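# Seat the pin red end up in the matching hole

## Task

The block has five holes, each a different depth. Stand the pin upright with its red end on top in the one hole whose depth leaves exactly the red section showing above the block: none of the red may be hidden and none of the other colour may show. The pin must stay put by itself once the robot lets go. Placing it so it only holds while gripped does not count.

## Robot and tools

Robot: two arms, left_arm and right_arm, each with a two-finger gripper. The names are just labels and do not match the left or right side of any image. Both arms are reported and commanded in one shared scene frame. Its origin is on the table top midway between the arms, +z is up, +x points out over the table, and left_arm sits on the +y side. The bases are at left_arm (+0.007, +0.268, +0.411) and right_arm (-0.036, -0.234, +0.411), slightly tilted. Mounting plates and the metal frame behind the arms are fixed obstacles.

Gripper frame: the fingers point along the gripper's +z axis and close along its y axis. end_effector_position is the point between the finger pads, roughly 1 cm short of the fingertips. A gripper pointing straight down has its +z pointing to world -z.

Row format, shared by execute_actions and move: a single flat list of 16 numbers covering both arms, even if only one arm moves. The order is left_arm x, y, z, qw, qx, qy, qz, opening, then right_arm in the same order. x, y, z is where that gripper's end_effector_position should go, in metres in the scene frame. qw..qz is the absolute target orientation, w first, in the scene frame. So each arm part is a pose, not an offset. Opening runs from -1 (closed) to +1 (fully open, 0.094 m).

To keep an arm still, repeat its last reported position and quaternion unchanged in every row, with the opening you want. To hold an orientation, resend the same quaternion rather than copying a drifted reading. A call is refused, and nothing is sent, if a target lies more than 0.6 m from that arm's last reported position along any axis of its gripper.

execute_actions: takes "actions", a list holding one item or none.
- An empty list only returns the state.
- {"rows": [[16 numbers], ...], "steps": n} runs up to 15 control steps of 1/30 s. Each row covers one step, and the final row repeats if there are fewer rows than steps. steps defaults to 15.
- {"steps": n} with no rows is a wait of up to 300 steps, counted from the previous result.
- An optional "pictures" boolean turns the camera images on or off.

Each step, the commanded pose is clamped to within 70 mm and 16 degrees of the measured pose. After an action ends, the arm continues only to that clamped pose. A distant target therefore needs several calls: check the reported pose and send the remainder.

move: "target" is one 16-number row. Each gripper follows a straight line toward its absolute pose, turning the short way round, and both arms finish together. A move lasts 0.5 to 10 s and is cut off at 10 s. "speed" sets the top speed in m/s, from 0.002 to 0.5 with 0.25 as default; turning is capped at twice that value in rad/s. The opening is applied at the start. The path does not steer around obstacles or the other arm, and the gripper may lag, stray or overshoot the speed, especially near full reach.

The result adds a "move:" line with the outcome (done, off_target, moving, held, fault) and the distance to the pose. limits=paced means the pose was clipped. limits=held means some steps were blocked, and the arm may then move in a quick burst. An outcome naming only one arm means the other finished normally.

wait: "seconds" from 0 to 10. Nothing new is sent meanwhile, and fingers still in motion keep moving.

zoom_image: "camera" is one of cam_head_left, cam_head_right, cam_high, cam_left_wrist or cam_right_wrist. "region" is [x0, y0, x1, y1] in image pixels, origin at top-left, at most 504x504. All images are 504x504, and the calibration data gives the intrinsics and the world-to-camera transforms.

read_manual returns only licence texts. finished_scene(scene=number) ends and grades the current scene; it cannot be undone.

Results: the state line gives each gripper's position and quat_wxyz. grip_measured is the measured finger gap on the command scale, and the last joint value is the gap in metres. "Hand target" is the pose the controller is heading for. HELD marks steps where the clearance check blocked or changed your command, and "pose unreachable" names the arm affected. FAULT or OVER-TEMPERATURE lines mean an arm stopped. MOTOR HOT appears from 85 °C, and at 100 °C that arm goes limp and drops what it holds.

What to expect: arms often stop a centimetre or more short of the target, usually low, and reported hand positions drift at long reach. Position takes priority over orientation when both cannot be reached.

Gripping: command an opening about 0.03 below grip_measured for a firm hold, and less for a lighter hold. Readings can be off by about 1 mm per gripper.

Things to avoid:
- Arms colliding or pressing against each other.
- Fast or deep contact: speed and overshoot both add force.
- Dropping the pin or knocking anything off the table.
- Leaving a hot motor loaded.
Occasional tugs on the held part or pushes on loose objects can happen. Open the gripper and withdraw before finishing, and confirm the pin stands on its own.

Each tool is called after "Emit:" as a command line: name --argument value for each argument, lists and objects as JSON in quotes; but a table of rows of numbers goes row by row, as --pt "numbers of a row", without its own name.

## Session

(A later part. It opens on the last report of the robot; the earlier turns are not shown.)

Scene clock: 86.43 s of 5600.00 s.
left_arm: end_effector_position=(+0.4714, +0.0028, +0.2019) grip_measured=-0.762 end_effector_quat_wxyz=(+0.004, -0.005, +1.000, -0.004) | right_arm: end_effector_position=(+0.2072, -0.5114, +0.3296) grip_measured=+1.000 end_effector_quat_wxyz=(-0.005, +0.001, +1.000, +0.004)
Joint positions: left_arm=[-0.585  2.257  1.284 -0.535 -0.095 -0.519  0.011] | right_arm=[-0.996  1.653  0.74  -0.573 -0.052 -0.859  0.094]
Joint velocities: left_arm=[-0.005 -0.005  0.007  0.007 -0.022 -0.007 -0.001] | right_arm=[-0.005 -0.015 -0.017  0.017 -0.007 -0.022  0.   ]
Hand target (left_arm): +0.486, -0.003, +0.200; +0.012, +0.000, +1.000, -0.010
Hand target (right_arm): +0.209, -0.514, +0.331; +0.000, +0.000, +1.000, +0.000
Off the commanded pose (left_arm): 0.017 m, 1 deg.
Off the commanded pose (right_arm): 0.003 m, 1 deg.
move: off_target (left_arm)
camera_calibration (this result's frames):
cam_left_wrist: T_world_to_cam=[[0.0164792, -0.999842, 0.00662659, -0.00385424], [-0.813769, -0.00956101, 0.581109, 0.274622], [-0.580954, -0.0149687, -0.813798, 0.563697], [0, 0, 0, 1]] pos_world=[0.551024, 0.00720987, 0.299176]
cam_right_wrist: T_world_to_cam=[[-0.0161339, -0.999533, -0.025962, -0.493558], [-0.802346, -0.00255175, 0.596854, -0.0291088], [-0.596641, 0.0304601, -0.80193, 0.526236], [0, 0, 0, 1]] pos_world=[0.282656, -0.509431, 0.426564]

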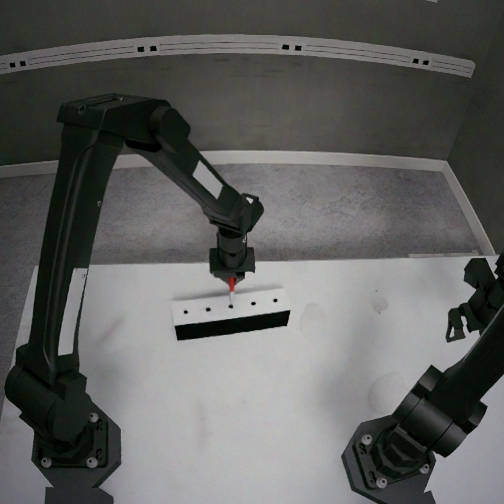

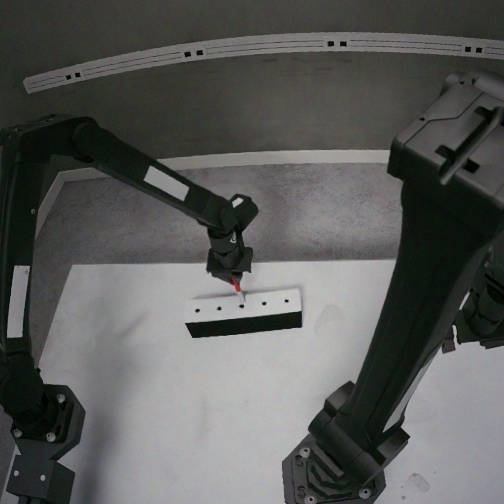

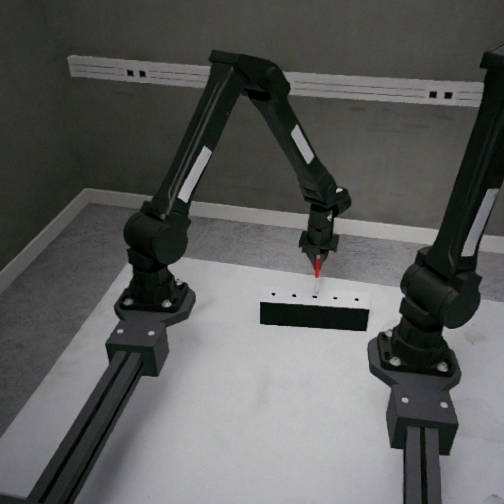

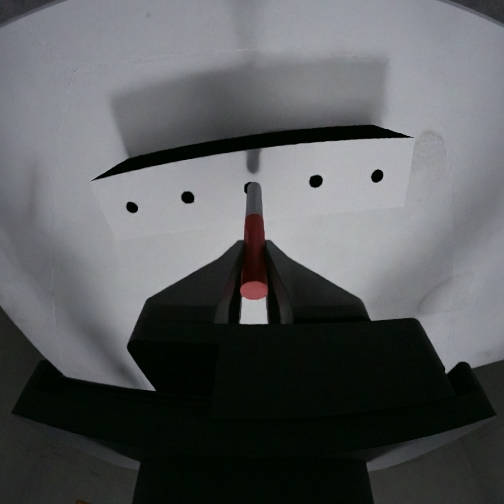

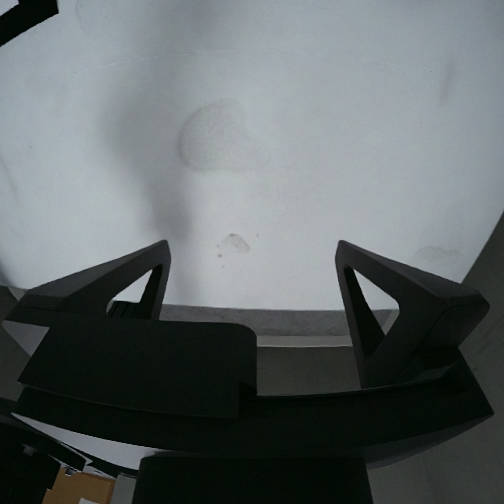

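Emit:
execute_actions --actions '[{"rows":[[0.485,0,0.193,-0.02,0,1,-0.007,-0.85,0.209,-0.514,0.331,0,0,1,0,1]],"steps":15}]'

Emit:
zoom_image --camera "cam_left_wrist" --region '[200,150,310,260]'

Scene clock: 89.73 s of 5600.00 s.
left_arm: end_effector_position=(+0.4719, +0.0048, +0.1952) grip_measured=-0.762 end_effector_quat_wxyz=(-0.025, -0.006, +1.000, -0.003) | right_arm: end_effector_position=(+0.2072, -0.5114, +0.3296) grip_measured=+1.000 end_effector_quat_wxyz=(-0.005, +0.001, +1.000, +0.004)
Joint positions: left_arm=[-0.572  2.287  1.329 -0.599 -0.068 -0.511  0.011] | right_arm=[-0.996  1.653  0.74  -0.573 -0.052 -0.859  0.094]
Joint velocities: left_arm=[-0.005  0.005 -0.002  0.007  0.051  0.037  0.001] | right_arm=[-0.005 -0.005  0.002  0.002 -0.051  0.007  0.   ]
Hand target (left_arm): +0.485, +0.000, +0.193; -0.020, -0.000, +1.000, -0.007
Hand target (right_arm): +0.209, -0.514, +0.331; +0.000, +0.000, +1.000, +0.000
Off the commanded pose (left_arm): 0.014 m, 1 deg.
Off the commanded pose (right_arm): 0.003 m, 1 deg.
Steps of this call (steps 1 to 84: nothing new was sent; steps 85 to 99: all 15 steps of this action). Readings (end_effector_position):
85: left_arm (+0.4702, +0.0018, +0.2018) | right_arm (+0.2072, -0.5114, +0.3296)
86: left_arm (+0.4690, +0.0012, +0.2015) | right_arm (+0.2072, -0.5114, +0.3296)
88: left_arm (+0.4710, +0.0009, +0.1993) | right_arm (+0.2072, -0.5114, +0.3296)
92: left_arm (+0.4728, +0.0035, +0.1958) | right_arm (+0.2072, -0.5114, +0.3296)
99: the state above
camera_calibration (this result's frames):
cam_left_wrist: T_world_to_cam=[[0.0172556, -0.999842, 0.00435564, -0.00169793], [-0.779621, -0.0107272, 0.62616, 0.254099], [-0.626014, -0.0142005, -0.779683, 0.573157], [0, 0, 0, 1]] pos_world=[0.556934, 0.0091672, 0.287781]
cam_right_wrist: T_world_to_cam=[[-0.0161339, -0.999533, -0.025962, -0.493558], [-0.802346, -0.00255175, 0.596854, -0.0291088], [-0.596641, 0.0304601, -0.80193, 0.526236], [0, 0, 0, 1]] pos_world=[0.282656, -0.509431, 0.426564]

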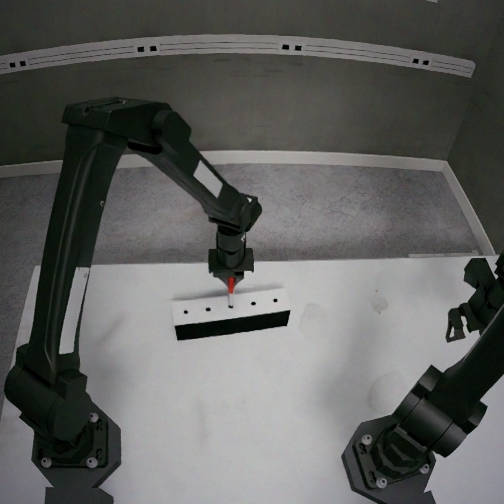

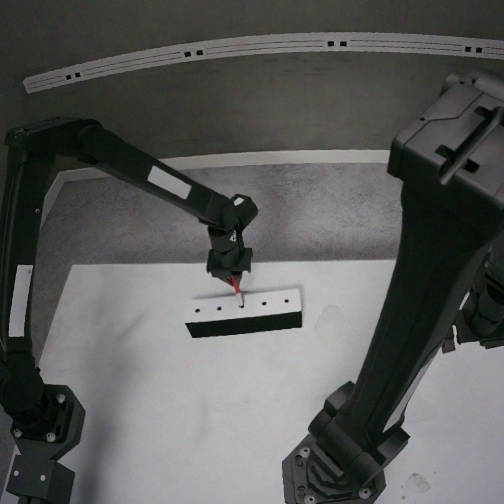

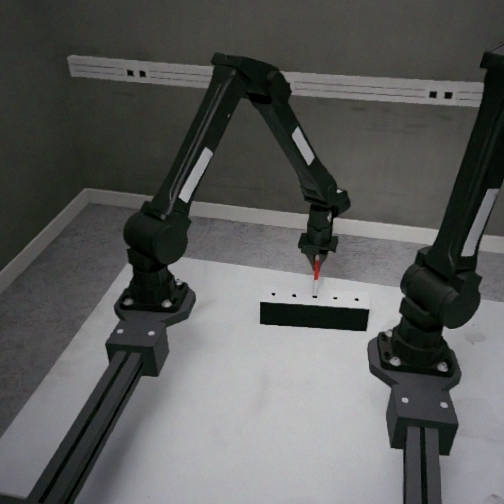

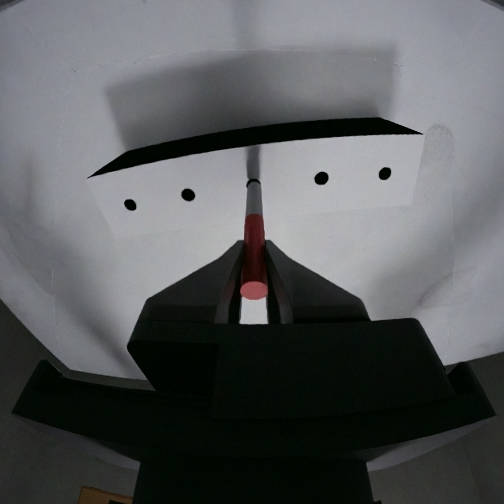

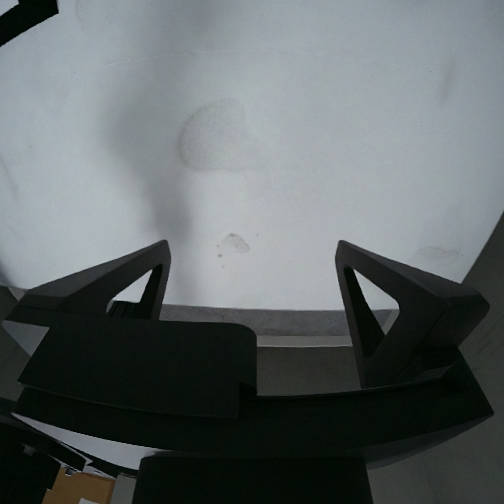

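Region (200, 150, 310, 260) of cam_left_wrist's 504x504 image, scaled by 4.582, with more detail than that image has.

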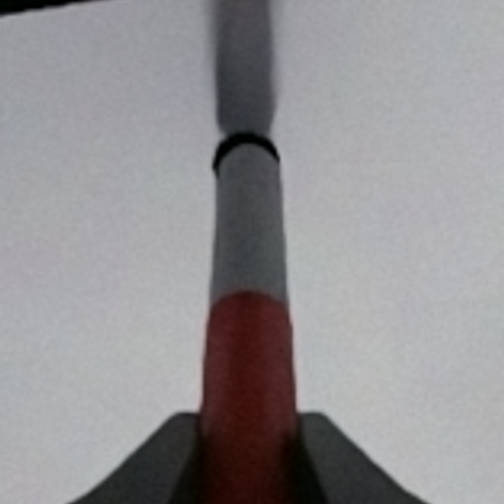

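Emit:
execute_actions --actions '[{"rows":[[0.483,0.001,0.188,-0.02,0,1,-0.007,-0.85,0.209,-0.514,0.331,0,0,1,0,1]],"steps":15}]'

Emit:
zoom_image --camera "cam_left_wrist" --region '[200,150,310,260]'

Scene clock: 92.87 s of 5600.00 s.
left_arm: end_effector_position=(+0.4699, +0.0056, +0.1921) grip_measured=-0.762 end_effector_quat_wxyz=(-0.027, -0.005, +1.000, -0.002) | right_arm: end_effector_position=(+0.2072, -0.5114, +0.3296) grip_measured=+1.000 end_effector_quat_wxyz=(-0.005, +0.001, +1.000, +0.004)
Joint positions: left_arm=[-0.572  2.293  1.329 -0.599 -0.068 -0.51   0.011] | right_arm=[-0.996  1.653  0.74  -0.573 -0.052 -0.859  0.094]
Joint velocities: left_arm=[-0.005 -0.015  0.002 -0.017  0.022  0.007 -0.001] | right_arm=[-0.005 -0.015  0.007 -0.007  0.022 -0.037  0.   ]
Hand target (left_arm): +0.483, +0.001, +0.188; -0.020, -0.000, +1.000, -0.007
Hand target (right_arm): +0.209, -0.514, +0.331; +0.000, +0.000, +1.000, +0.000
Off the commanded pose (left_arm): 0.014 m, 1 deg.
Off the commanded pose (right_arm): 0.003 m, 1 deg.
Steps of this call (steps 1 to 79: nothing new was sent; steps 80 to 94: all 15 steps of this action). Readings (end_effector_position):
80: left_arm (+0.4719, +0.0048, +0.1952) | right_arm (+0.2072, -0.5114, +0.3296)
81: left_arm (+0.4718, +0.0049, +0.1950) | right_arm (+0.2072, -0.5114, +0.3296)
83: left_arm (+0.4713, +0.0051, +0.1942) | right_arm (+0.2072, -0.5114, +0.3296)
87: left_arm (+0.4703, +0.0054, +0.1927) | right_arm (+0.2072, -0.5114, +0.3296)
94: the state above
camera_calibration (this result's frames):
cam_left_wrist: T_world_to_cam=[[0.0155344, -0.999878, 0.00143476, 0.000464067], [-0.776288, -0.0111562, 0.63028, 0.252107], [-0.630187, -0.0109048, -0.776367, 0.570833], [0, 0, 0, 1]] pos_world=[0.555432, 0.00950139, 0.284277]
cam_right_wrist: T_world_to_cam=[[-0.0161339, -0.999533, -0.025962, -0.493558], [-0.802346, -0.00255175, 0.596854, -0.0291088], [-0.596641, 0.0304601, -0.80193, 0.526236], [0, 0, 0, 1]] pos_world=[0.282656, -0.509431, 0.426564]

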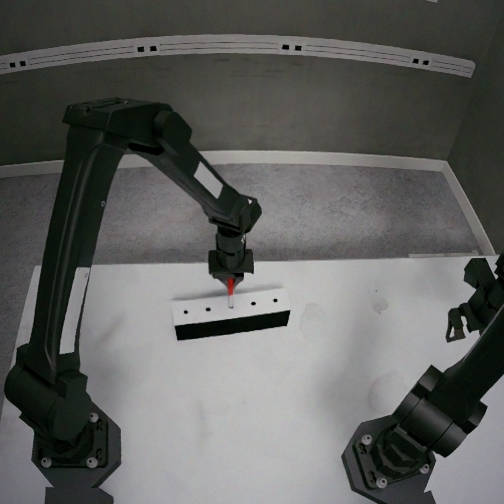

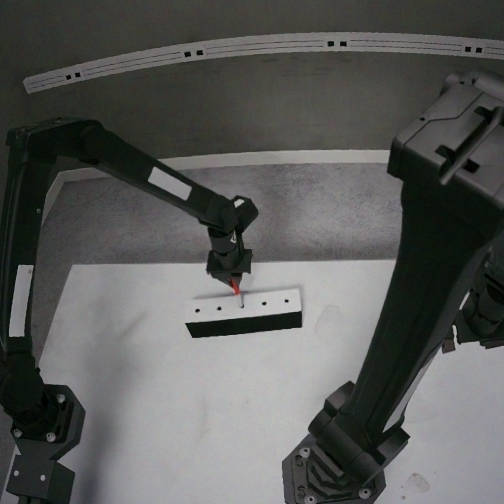

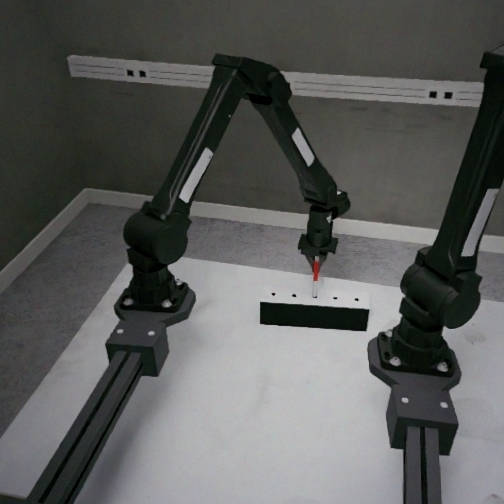

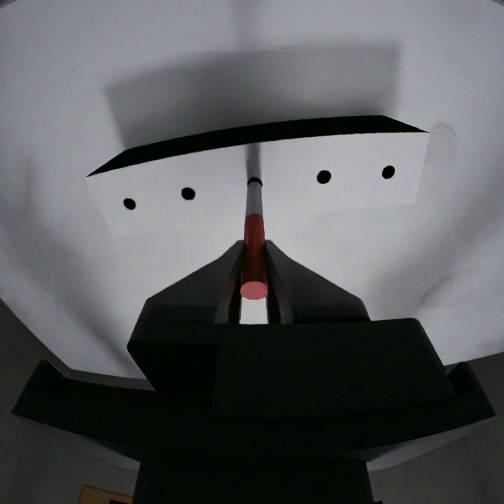

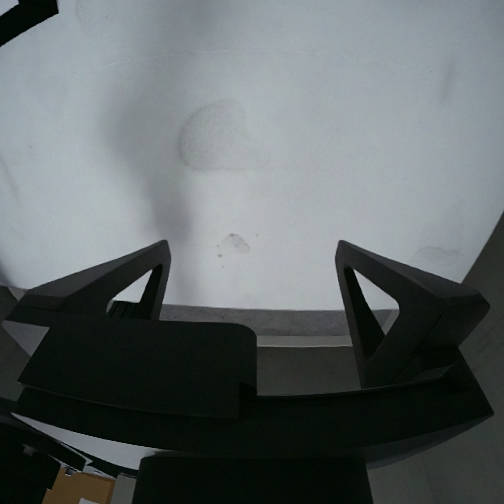

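Region (200, 150, 310, 260) of cam_left_wrist's 504x504 image, scaled by 4.582, with more detail than that image has.

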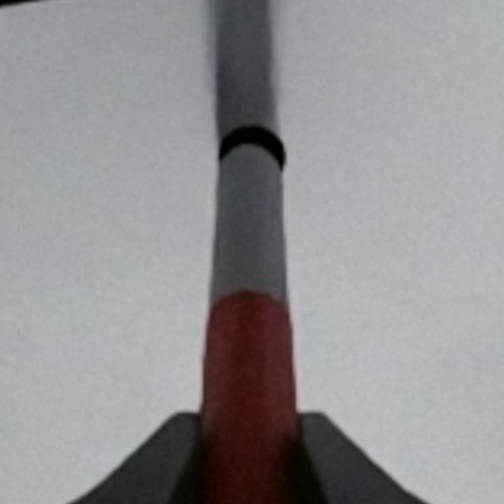

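Emit:
execute_actions --actions '[{"rows":[[0.487,-0.0012,0.184,-0.02,0,1,-0.007,-0.85,0.209,-0.514,0.331,0,0,1,0,1]],"steps":15}]'

Emit:
zoom_image --camera "cam_left_wrist" --region '[200,150,310,260]'

Scene clock: 95.47 s of 5600.00 s.
left_arm: end_effector_position=(+0.4721, +0.0038, +0.1873) grip_measured=-0.762 end_effector_quat_wxyz=(-0.028, -0.004, +1.000, -0.002) | right_arm: end_effector_position=(+0.2072, -0.5114, +0.3296) grip_measured=+1.000 end_effector_quat_wxyz=(-0.005, +0.001, +1.000, +0.004)
Joint positions: left_arm=[-0.572  2.308  1.344 -0.599 -0.068 -0.508  0.011] | right_arm=[-0.996  1.653  0.74  -0.573 -0.052 -0.859  0.094]
Joint velocities: left_arm=[-0.015 -0.005  0.007 -0.017 -0.007  0.051 -0.   ] | right_arm=[-0.015 -0.015 -0.017  0.017 -0.095  0.095  0.   ]
Hand target (left_arm): +0.487, -0.001, +0.184; -0.020, +0.000, +1.000, -0.007
Hand target (right_arm): +0.209, -0.514, +0.331; +0.000, +0.000, +1.000, +0.000
Off the commanded pose (left_arm): 0.016 m, 1 deg.
Off the commanded pose (right_arm): 0.003 m, 1 deg.
Steps of this call (steps 1 to 63: nothing new was sent; steps 64 to 78: all 15 steps of this action). Readings (end_effector_position):
64: left_arm (+0.4700, +0.0055, +0.1919) | right_arm (+0.2072, -0.5114, +0.3296)
65: left_arm (+0.4708, +0.0050, +0.1914) | right_arm (+0.2072, -0.5114, +0.3296)
67: left_arm (+0.4722, +0.0041, +0.1898) | right_arm (+0.2072, -0.5114, +0.3296)
71: left_arm (+0.4721, +0.0039, +0.1874) | right_arm (+0.2072, -0.5114, +0.3296)
78: the state above
camera_calibration (this result's frames):
cam_left_wrist: T_world_to_cam=[[0.0143365, -0.999896, 0.00145759, -0.000825417], [-0.775767, -0.0102032, 0.630937, 0.256487], [-0.630857, -0.0101762, -0.775833, 0.568699], [0, 0, 0, 1]] pos_world=[0.557754, 0.00757887, 0.279389]
cam_right_wrist: T_world_to_cam=[[-0.0161339, -0.999533, -0.025962, -0.493558], [-0.802346, -0.00255175, 0.596854, -0.0291088], [-0.596641, 0.0304601, -0.80193, 0.526236], [0, 0, 0, 1]] pos_world=[0.282656, -0.509431, 0.426564]

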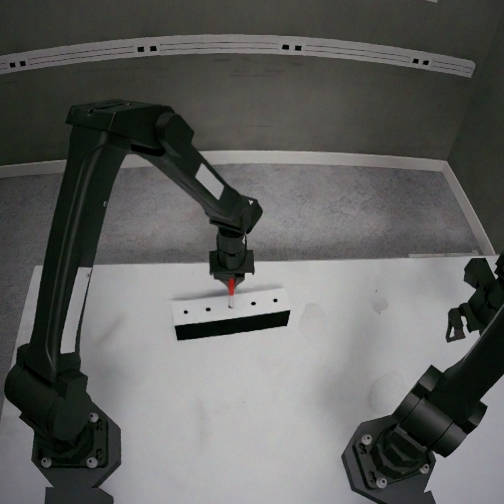

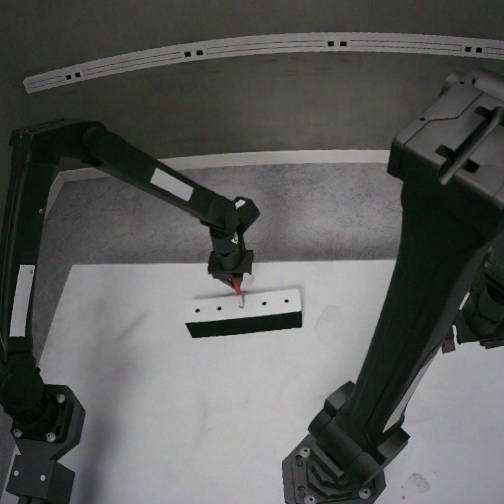

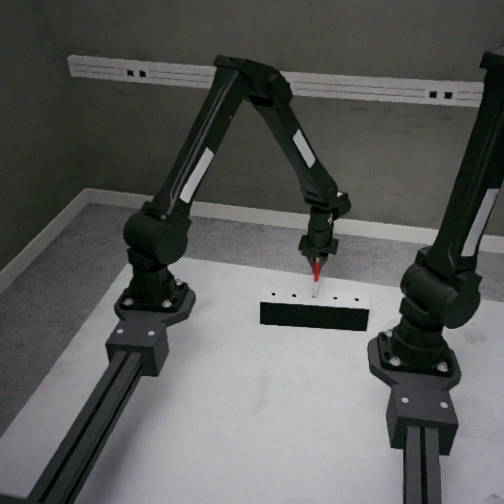

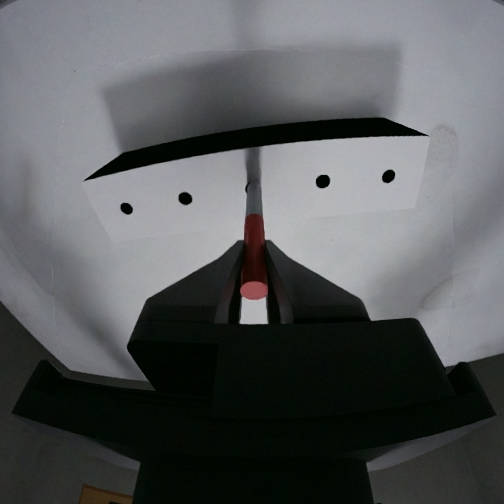

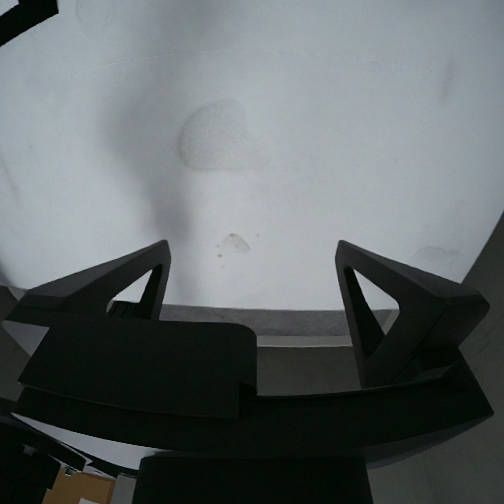

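Region (200, 150, 310, 260) of cam_left_wrist's 504x504 image, scaled by 4.582, with more detail than that image has.

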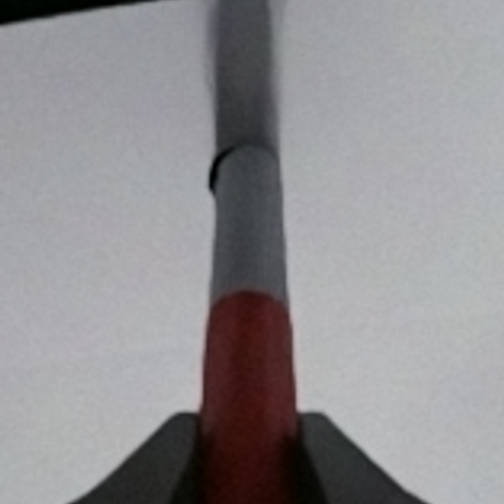

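Emit:
execute_actions --actions '[{"rows":[[0.4845,0,0.18,-0.02,0,1,-0.007,-0.85,0.209,-0.514,0.331,0,0,1,0,1]],"steps":15}]' --pictures false

Emit:
execute_actions --actions '[{"rows":[[0.485,0,0.176,-0.02,0,1,-0.007,-0.85,0.209,-0.514,0.331,0,0,1,0,1]],"steps":15}]'

Emit:
zoom_image --camera "cam_left_wrist" --region '[200,150,310,260]'

Scene clock: 99.33 s of 5600.00 s.
left_arm: end_effector_position=(+0.4724, +0.0036, +0.1871) grip_measured=-0.762 end_effector_quat_wxyz=(-0.027, -0.004, +1.000, -0.002) | right_arm: end_effector_position=(+0.2072, -0.5114, +0.3296) grip_measured=+1.000 end_effector_quat_wxyz=(-0.005, +0.001, +1.000, +0.004)
Joint positions: left_arm=[-0.572  2.309  1.344 -0.597 -0.068 -0.508  0.011] | right_arm=[-0.996  1.653  0.74  -0.573 -0.052 -0.859  0.094]
Joint velocities: left_arm=[-0.005 -0.005 -0.007 -0.022  0.007  0.007  0.   ] | right_arm=[ 0.005 -0.005 -0.012  0.007 -0.066  0.022  0.   ]
Hand target (left_arm): +0.484, +0.000, +0.180; -0.020, -0.000, +1.000, -0.007
Hand target (right_arm): +0.209, -0.514, +0.331; +0.000, +0.000, +1.000, +0.000
Off the commanded pose (left_arm): 0.014 m, 1 deg.
Off the commanded pose (right_arm): 0.003 m, 1 deg.
Steps of this call (steps 1 to 90: nothing new was sent; then 0.37 s passed at rest; steps 91 to 105: all 15 steps of this action). Readings (end_effector_position):
91: left_arm (+0.4723, +0.0037, +0.1873) | right_arm (+0.2072, -0.5114, +0.3296)
92: left_arm (+0.4723, +0.0037, +0.1871) | right_arm (+0.2072, -0.5114, +0.3296)
94: left_arm (+0.4724, +0.0036, +0.1871) | right_arm (+0.2072, -0.5114, +0.3296)
98: left_arm (+0.4724, +0.0036, +0.1871) | right_arm (+0.2072, -0.5114, +0.3296)
105: the state above

Scene clock: 99.83 s of 5600.00 s.
left_arm: end_effector_position=(+0.4726, +0.0037, +0.1869) grip_measured=-0.762 end_effector_quat_wxyz=(-0.027, -0.004, +1.000, -0.002) | right_arm: end_effector_position=(+0.2072, -0.5114, +0.3296) grip_measured=+1.000 end_effector_quat_wxyz=(-0.005, +0.001, +1.000, +0.004)
Joint positions: left_arm=[-0.571  2.309  1.344 -0.596 -0.068 -0.508  0.011] | right_arm=[-0.996  1.653  0.74  -0.573 -0.052 -0.859  0.094]
Joint velocities: left_arm=[ 0.005 -0.015 -0.002 -0.002 -0.051  0.022 -0.   ] | right_arm=[ 0.005 -0.015  0.007  0.007 -0.037  0.007  0.   ]
Hand target (left_arm): +0.485, +0.001, +0.176; -0.020, -0.000, +1.000, -0.007
Hand target (right_arm): +0.209, -0.514, +0.331; +0.000, +0.000, +1.000, +0.000
Off the commanded pose (left_arm): 0.017 m, 1 deg.
Off the commanded pose (right_arm): 0.003 m, 1 deg.
Steps of this call (steps 1 to 15: all 15 steps of this action). Readings (end_effector_position):
1: left_arm (+0.4725, +0.0035, +0.1869) | right_arm (+0.2072, -0.5114, +0.3296)
2: left_arm (+0.4726, +0.0037, +0.1869) | right_arm (+0.2072, -0.5114, +0.3296)
4: left_arm (+0.4726, +0.0037, +0.1869) | right_arm (+0.2072, -0.5114, +0.3296)
8: left_arm (+0.4726, +0.0037, +0.1869) | right_arm (+0.2072, -0.5114, +0.3296)
15: the state above
camera_calibration (this result's frames):
cam_left_wrist: T_world_to_cam=[[0.0141726, -0.999896, 0.00257588, -0.00104297], [-0.777019, -0.00939204, 0.629408, 0.258023], [-0.629318, -0.0109218, -0.777071, 0.568178], [0, 0, 0, 1]] pos_world=[0.558068, 0.00758605, 0.279115]
cam_right_wrist: T_world_to_cam=[[-0.0161339, -0.999533, -0.025962, -0.493558], [-0.802346, -0.00255175, 0.596854, -0.0291088], [-0.596641, 0.0304601, -0.80193, 0.526236], [0, 0, 0, 1]] pos_world=[0.282656, -0.509431, 0.426564]

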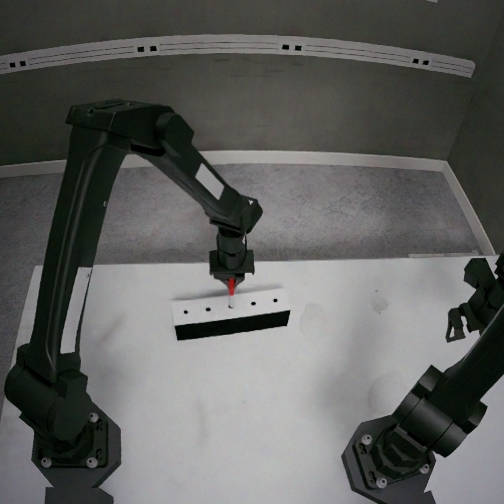

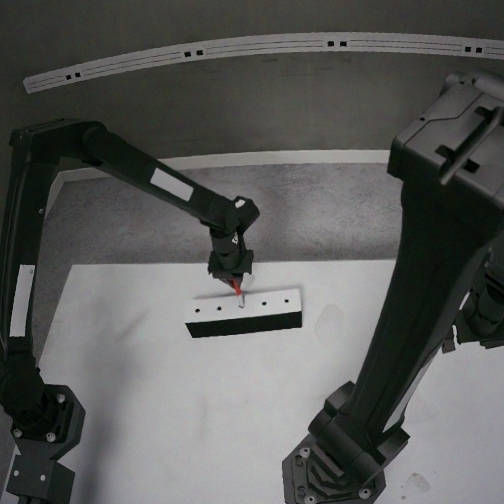

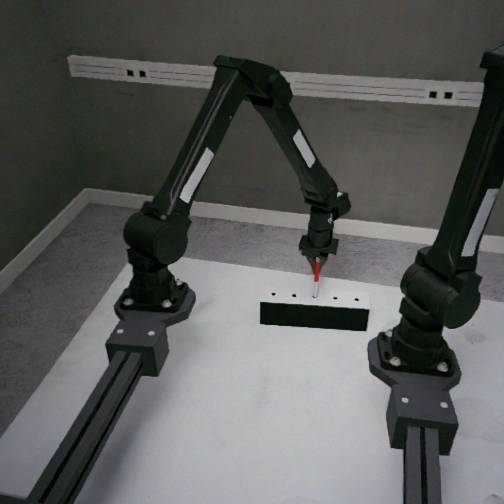

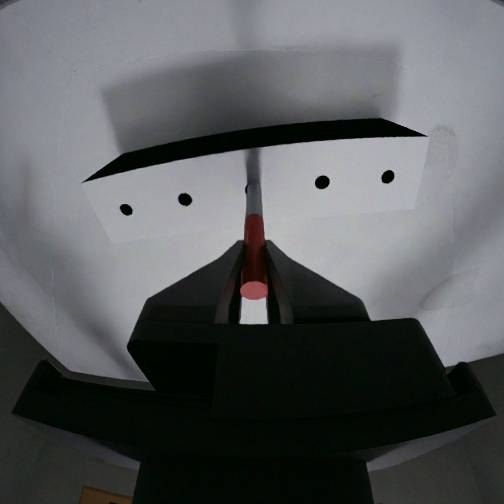

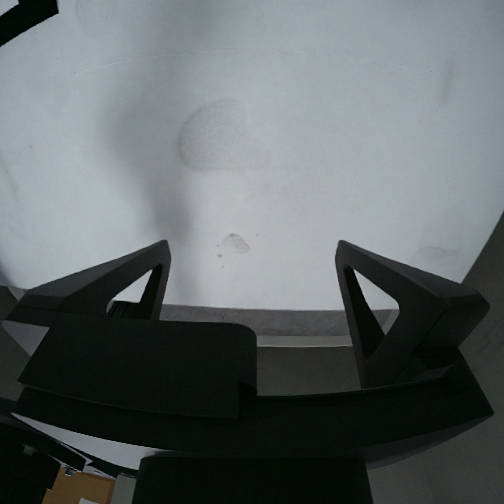

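Region (200, 150, 310, 260) of cam_left_wrist's 504x504 image, scaled by 4.582, with more detail than that image has.

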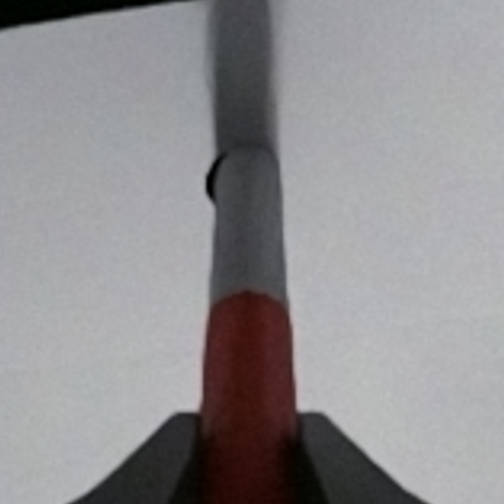

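On rim; slide inward.

Emit:
execute_actions --actions '[{"rows":[[0.472,0.008,0.183,-0.035,0,1,0,-0.85,0.209,-0.514,0.331,0,0,1,0,1]],"steps":15}]' --pictures false

Scene clock: 103.60 s of 5600.00 s.
left_arm: end_effector_position=(+0.4718, +0.0038, +0.1869) grip_measured=-0.762 end_effector_quat_wxyz=(-0.028, -0.004, +1.000, -0.002) | right_arm: end_effector_position=(+0.2072, -0.5114, +0.3296) grip_measured=+1.000 end_effector_quat_wxyz=(-0.005, +0.001, +1.000, +0.004)
Joint positions: left_arm=[-0.571  2.309  1.344 -0.599 -0.066 -0.508  0.011] | right_arm=[-0.996  1.653  0.74  -0.573 -0.052 -0.859  0.094]
Joint velocities: left_arm=[-0.015 -0.005  0.002  0.007 -0.007  0.007  0.   ] | right_arm=[-0.005  0.005  0.012 -0.002 -0.007 -0.051  0.   ]
Hand target (left_arm): +0.472, +0.008, +0.183; -0.035, -0.000, +0.999, -0.000
Hand target (right_arm): +0.209, -0.514, +0.331; +0.000, +0.000, +1.000, +0.000
Off the commanded pose (left_arm): 0.006 m, 1 deg.
Off the commanded pose (right_arm): 0.003 m, 1 deg.
Steps of this call (steps 1 to 90: nothing new was sent; then 0.27 s passed at rest; steps 91 to 105: all 15 steps of this action). Readings (end_effector_position):
91: left_arm (+0.4723, +0.0038, +0.1869) | right_arm (+0.2072, -0.5114, +0.3296)
92: left_arm (+0.4720, +0.0038, +0.1869) | right_arm (+0.2072, -0.5114, +0.3296)
94: left_arm (+0.4718, +0.0038, +0.1869) | right_arm (+0.2072, -0.5114, +0.3296)
98: left_arm (+0.4718, +0.0038, +0.1869) | right_arm (+0.2072, -0.5114, +0.3296)
105: the state above

Emit:
execute_actions --actions '[{"rows":[[0.469,0.011,0.183,-0.042,0,1,0.004,-0.85,0.209,-0.514,0.331,0,0,1,0,1]],"steps":15}]' --pictures false

Scene clock: 105.87 s of 5600.00 s.
left_arm: end_effector_position=(+0.4682, +0.0062, +0.1871) grip_measured=-0.762 end_effector_quat_wxyz=(-0.037, -0.004, +0.999, +0.002) | right_arm: end_effector_position=(+0.2072, -0.5114, +0.3296) grip_measured=+1.000 end_effector_quat_wxyz=(-0.005, +0.001, +1.000, +0.004)
Joint positions: left_arm=[-0.57   2.309  1.344 -0.617 -0.065 -0.508  0.011] | right_arm=[-0.996  1.653  0.74  -0.573 -0.052 -0.859  0.094]
Joint velocities: left_arm=[-0.024 -0.005 -0.012 -0.012 -0.022 -0.022 -0.   ] | right_arm=[ 0.015 -0.005  0.002  0.032 -0.037  0.066  0.   ]
Hand target (left_arm): +0.469, +0.011, +0.183; -0.042, -0.000, +0.999, +0.004
Hand target (right_arm): +0.209, -0.514, +0.331; +0.000, +0.000, +1.000, +0.000
Off the commanded pose (left_arm): 0.006 m, 1 deg.
Off the commanded pose (right_arm): 0.003 m, 1 deg.
Steps of this call (steps 1 to 53: nothing new was sent; steps 54 to 68: all 15 steps of this action). Readings (end_effector_position):
54: left_arm (+0.4714, +0.0041, +0.1869) | right_arm (+0.2072, -0.5114, +0.3296)
55: left_arm (+0.4703, +0.0047, +0.1870) | right_arm (+0.2072, -0.5114, +0.3296)
57: left_arm (+0.4688, +0.0056, +0.1871) | right_arm (+0.2072, -0.5114, +0.3296)
61: left_arm (+0.4682, +0.0062, +0.1871) | right_arm (+0.2072, -0.5114, +0.3296)
68: the state above

Emit:
execute_actions --actions '[{"rows":[[0.4845,0,0.184,-0.02,0,1,-0.007,-0.85,0.209,-0.514,0.331,0,0,1,0,1]],"steps":15}]'

Emit:
zoom_image --camera "cam_left_wrist" --region '[200,150,310,260]'

Scene clock: 109.50 s of 5600.00 s.
left_arm: end_effector_position=(+0.4715, +0.0044, +0.1869) grip_measured=-0.762 end_effector_quat_wxyz=(-0.030, -0.004, +1.000, -0.002) | right_arm: end_effector_position=(+0.2072, -0.5114, +0.3296) grip_measured=+1.000 end_effector_quat_wxyz=(-0.005, +0.001, +1.000, +0.004)
Joint positions: left_arm=[-0.57   2.309  1.344 -0.601 -0.065 -0.508  0.011] | right_arm=[-0.996  1.653  0.74  -0.573 -0.052 -0.859  0.094]
Joint velocities: left_arm=[ 0.005 -0.005 -0.007 -0.012  0.051 -0.007 -0.   ] | right_arm=[-0.005 -0.015 -0.007 -0.012 -0.051 -0.022  0.   ]
Hand target (left_arm): +0.484, +0.000, +0.184; -0.020, -0.000, +1.000, -0.007
Hand target (right_arm): +0.209, -0.514, +0.331; +0.000, +0.000, +1.000, +0.000
Off the commanded pose (left_arm): 0.014 m, 1 deg.
Off the commanded pose (right_arm): 0.003 m, 1 deg.
Steps of this call (steps 1 to 90: nothing new was sent; then 0.13 s passed at rest; steps 91 to 105: all 15 steps of this action). Readings (end_effector_position):
91: left_arm (+0.4686, +0.0060, +0.1871) | right_arm (+0.2072, -0.5114, +0.3296)
92: left_arm (+0.4691, +0.0057, +0.1870) | right_arm (+0.2072, -0.5114, +0.3296)
94: left_arm (+0.4704, +0.0050, +0.1870) | right_arm (+0.2072, -0.5114, +0.3296)
98: left_arm (+0.4714, +0.0045, +0.1869) | right_arm (+0.2072, -0.5114, +0.3296)
105: the state above
camera_calibration (this result's frames):
cam_left_wrist: T_world_to_cam=[[0.0149507, -0.999885, 0.00252587, -0.000664254], [-0.77309, -0.0099574, 0.634218, 0.254403], [-0.63412, -0.0114347, -0.77315, 0.569032], [0, 0, 0, 1]] pos_world=[0.557521, 0.00837573, 0.278603]
cam_right_wrist: T_world_to_cam=[[-0.0161339, -0.999533, -0.025962, -0.493558], [-0.802346, -0.00255175, 0.596854, -0.0291088], [-0.596641, 0.0304601, -0.80193, 0.526236], [0, 0, 0, 1]] pos_world=[0.282656, -0.509431, 0.426564]

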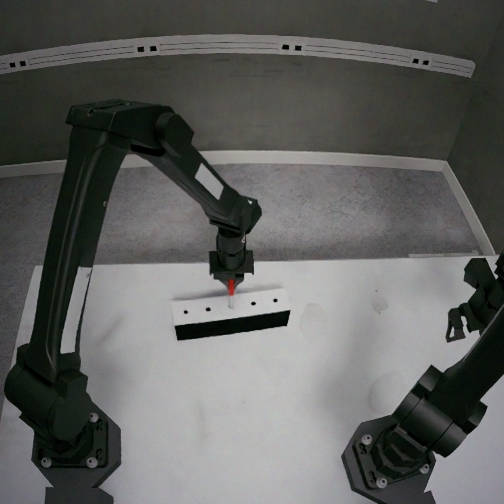

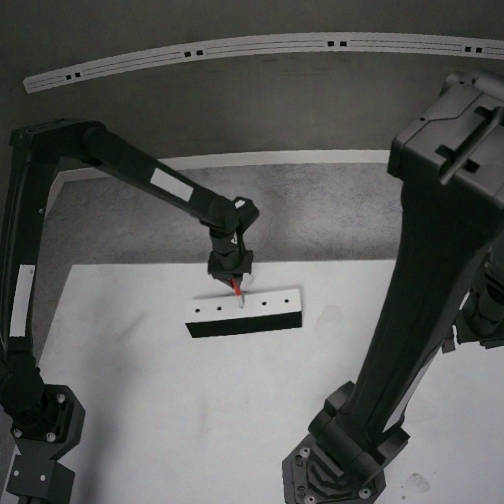

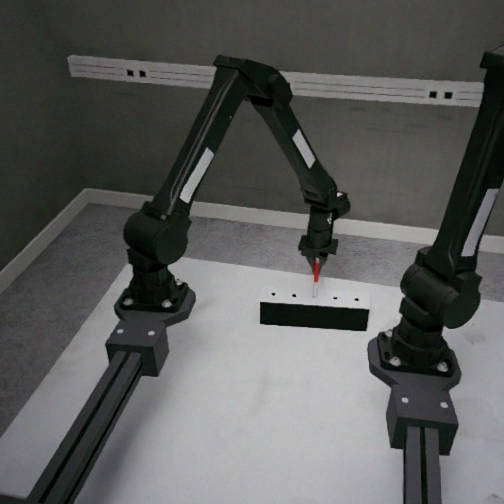

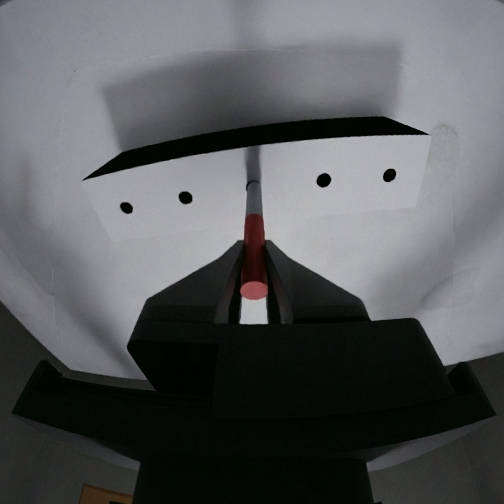

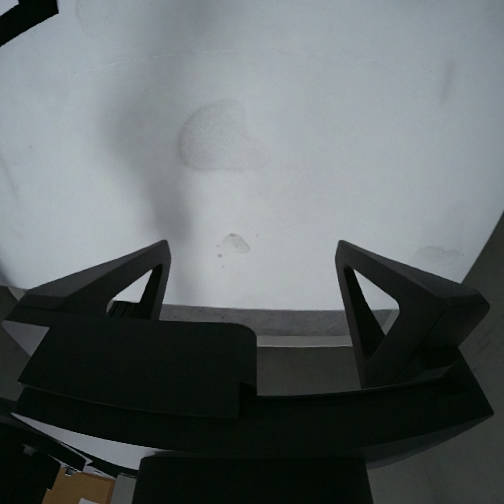

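Region (200, 150, 310, 260) of cam_left_wrist's 504x504 image, scaled by 4.582, with more detail than that image has.

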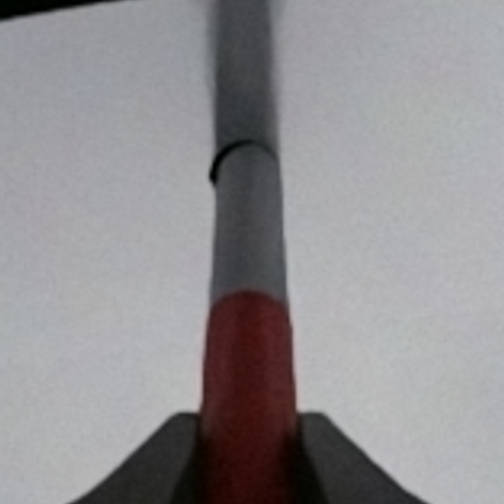

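Emit:
execute_actions --actions '[{"rows":[[0.483,0.002,0.179,-0.024,0,1,-0.005,-0.85,0.209,-0.514,0.331,0,0,1,0,1]],"steps":12}]' --pictures false

Emit:
execute_actions --actions '[{"rows":[[0.484,0.002,0.174,-0.024,0,1,-0.005,-0.85,0.209,-0.514,0.331,0,0,1,0,1]],"steps":12}]' --pictures false

Scene clock: 113.63 s of 5600.00 s.
left_arm: end_effector_position=(+0.4705, +0.0050, +0.1847) grip_measured=-0.762 end_effector_quat_wxyz=(-0.031, -0.004, +1.000, -0.001) | right_arm: end_effector_position=(+0.2072, -0.5114, +0.3296) grip_measured=+1.000 end_effector_quat_wxyz=(-0.005, +0.001, +1.000, +0.004)
Joint positions: left_arm=[-0.57   2.313  1.344 -0.6   -0.065 -0.507  0.011] | right_arm=[-0.996  1.653  0.74  -0.573 -0.052 -0.859  0.094]
Joint velocities: left_arm=[-0.015  0.005 -0.012  0.002 -0.081 -0.022 -0.001] | right_arm=[-0.005 -0.005 -0.012 -0.002  0.066 -0.051  0.   ]
Hand target (left_arm): +0.483, +0.002, +0.179; -0.024, +0.000, +1.000, -0.005
Hand target (right_arm): +0.209, -0.514, +0.331; +0.000, +0.000, +1.000, +0.000
Off the commanded pose (left_arm): 0.014 m, 1 deg.
Off the commanded pose (right_arm): 0.003 m, 1 deg.
Steps of this call (steps 1 to 90: nothing new was sent; then 0.73 s passed at rest; steps 91 to 102: all 12 steps of this action). Readings (end_effector_position):
91: left_arm (+0.4714, +0.0045, +0.1867) | right_arm (+0.2072, -0.5114, +0.3296)
92: left_arm (+0.4713, +0.0045, +0.1865) | right_arm (+0.2072, -0.5114, +0.3296)
94: left_arm (+0.4709, +0.0046, +0.1859) | right_arm (+0.2072, -0.5114, +0.3296)
98: left_arm (+0.4705, +0.0050, +0.1847) | right_arm (+0.2072, -0.5114, +0.3296)
102: the state above

Scene clock: 114.03 s of 5600.00 s.
left_arm: end_effector_position=(+0.4705, +0.0054, +0.1792) grip_measured=-0.762 end_effector_quat_wxyz=(-0.031, -0.004, +1.000, -0.001) | right_arm: end_effector_position=(+0.2072, -0.5114, +0.3296) grip_measured=+1.000 end_effector_quat_wxyz=(-0.005, +0.001, +1.000, +0.004)
Joint positions: left_arm=[-0.568  2.325  1.348 -0.592 -0.065 -0.505  0.011] | right_arm=[-0.996  1.653  0.74  -0.573 -0.052 -0.859  0.094]
Joint velocities: left_arm=[-0.005 -0.005  0.002 -0.002 -0.051 -0.037  0.   ] | right_arm=[-0.015  0.005 -0.002 -0.012 -0.007 -0.007  0.   ]
Hand target (left_arm): +0.484, +0.003, +0.174; -0.024, -0.000, +1.000, -0.005
Hand target (right_arm): +0.209, -0.514, +0.331; +0.000, +0.000, +1.000, +0.000
Off the commanded pose (left_arm): 0.015 m, 1 deg.
Off the commanded pose (right_arm): 0.003 m, 1 deg.
Steps of this call (steps 1 to 12: all 12 steps of this action). Readings (end_effector_position):
1: left_arm (+0.4705, +0.0052, +0.1843) | right_arm (+0.2072, -0.5114, +0.3296)
2: left_arm (+0.4709, +0.0050, +0.1841) | right_arm (+0.2072, -0.5114, +0.3296)
4: left_arm (+0.4705, +0.0052, +0.1821) | right_arm (+0.2072, -0.5114, +0.3296)
8: left_arm (+0.4705, +0.0052, +0.1794) | right_arm (+0.2072, -0.5114, +0.3296)
12: the state above


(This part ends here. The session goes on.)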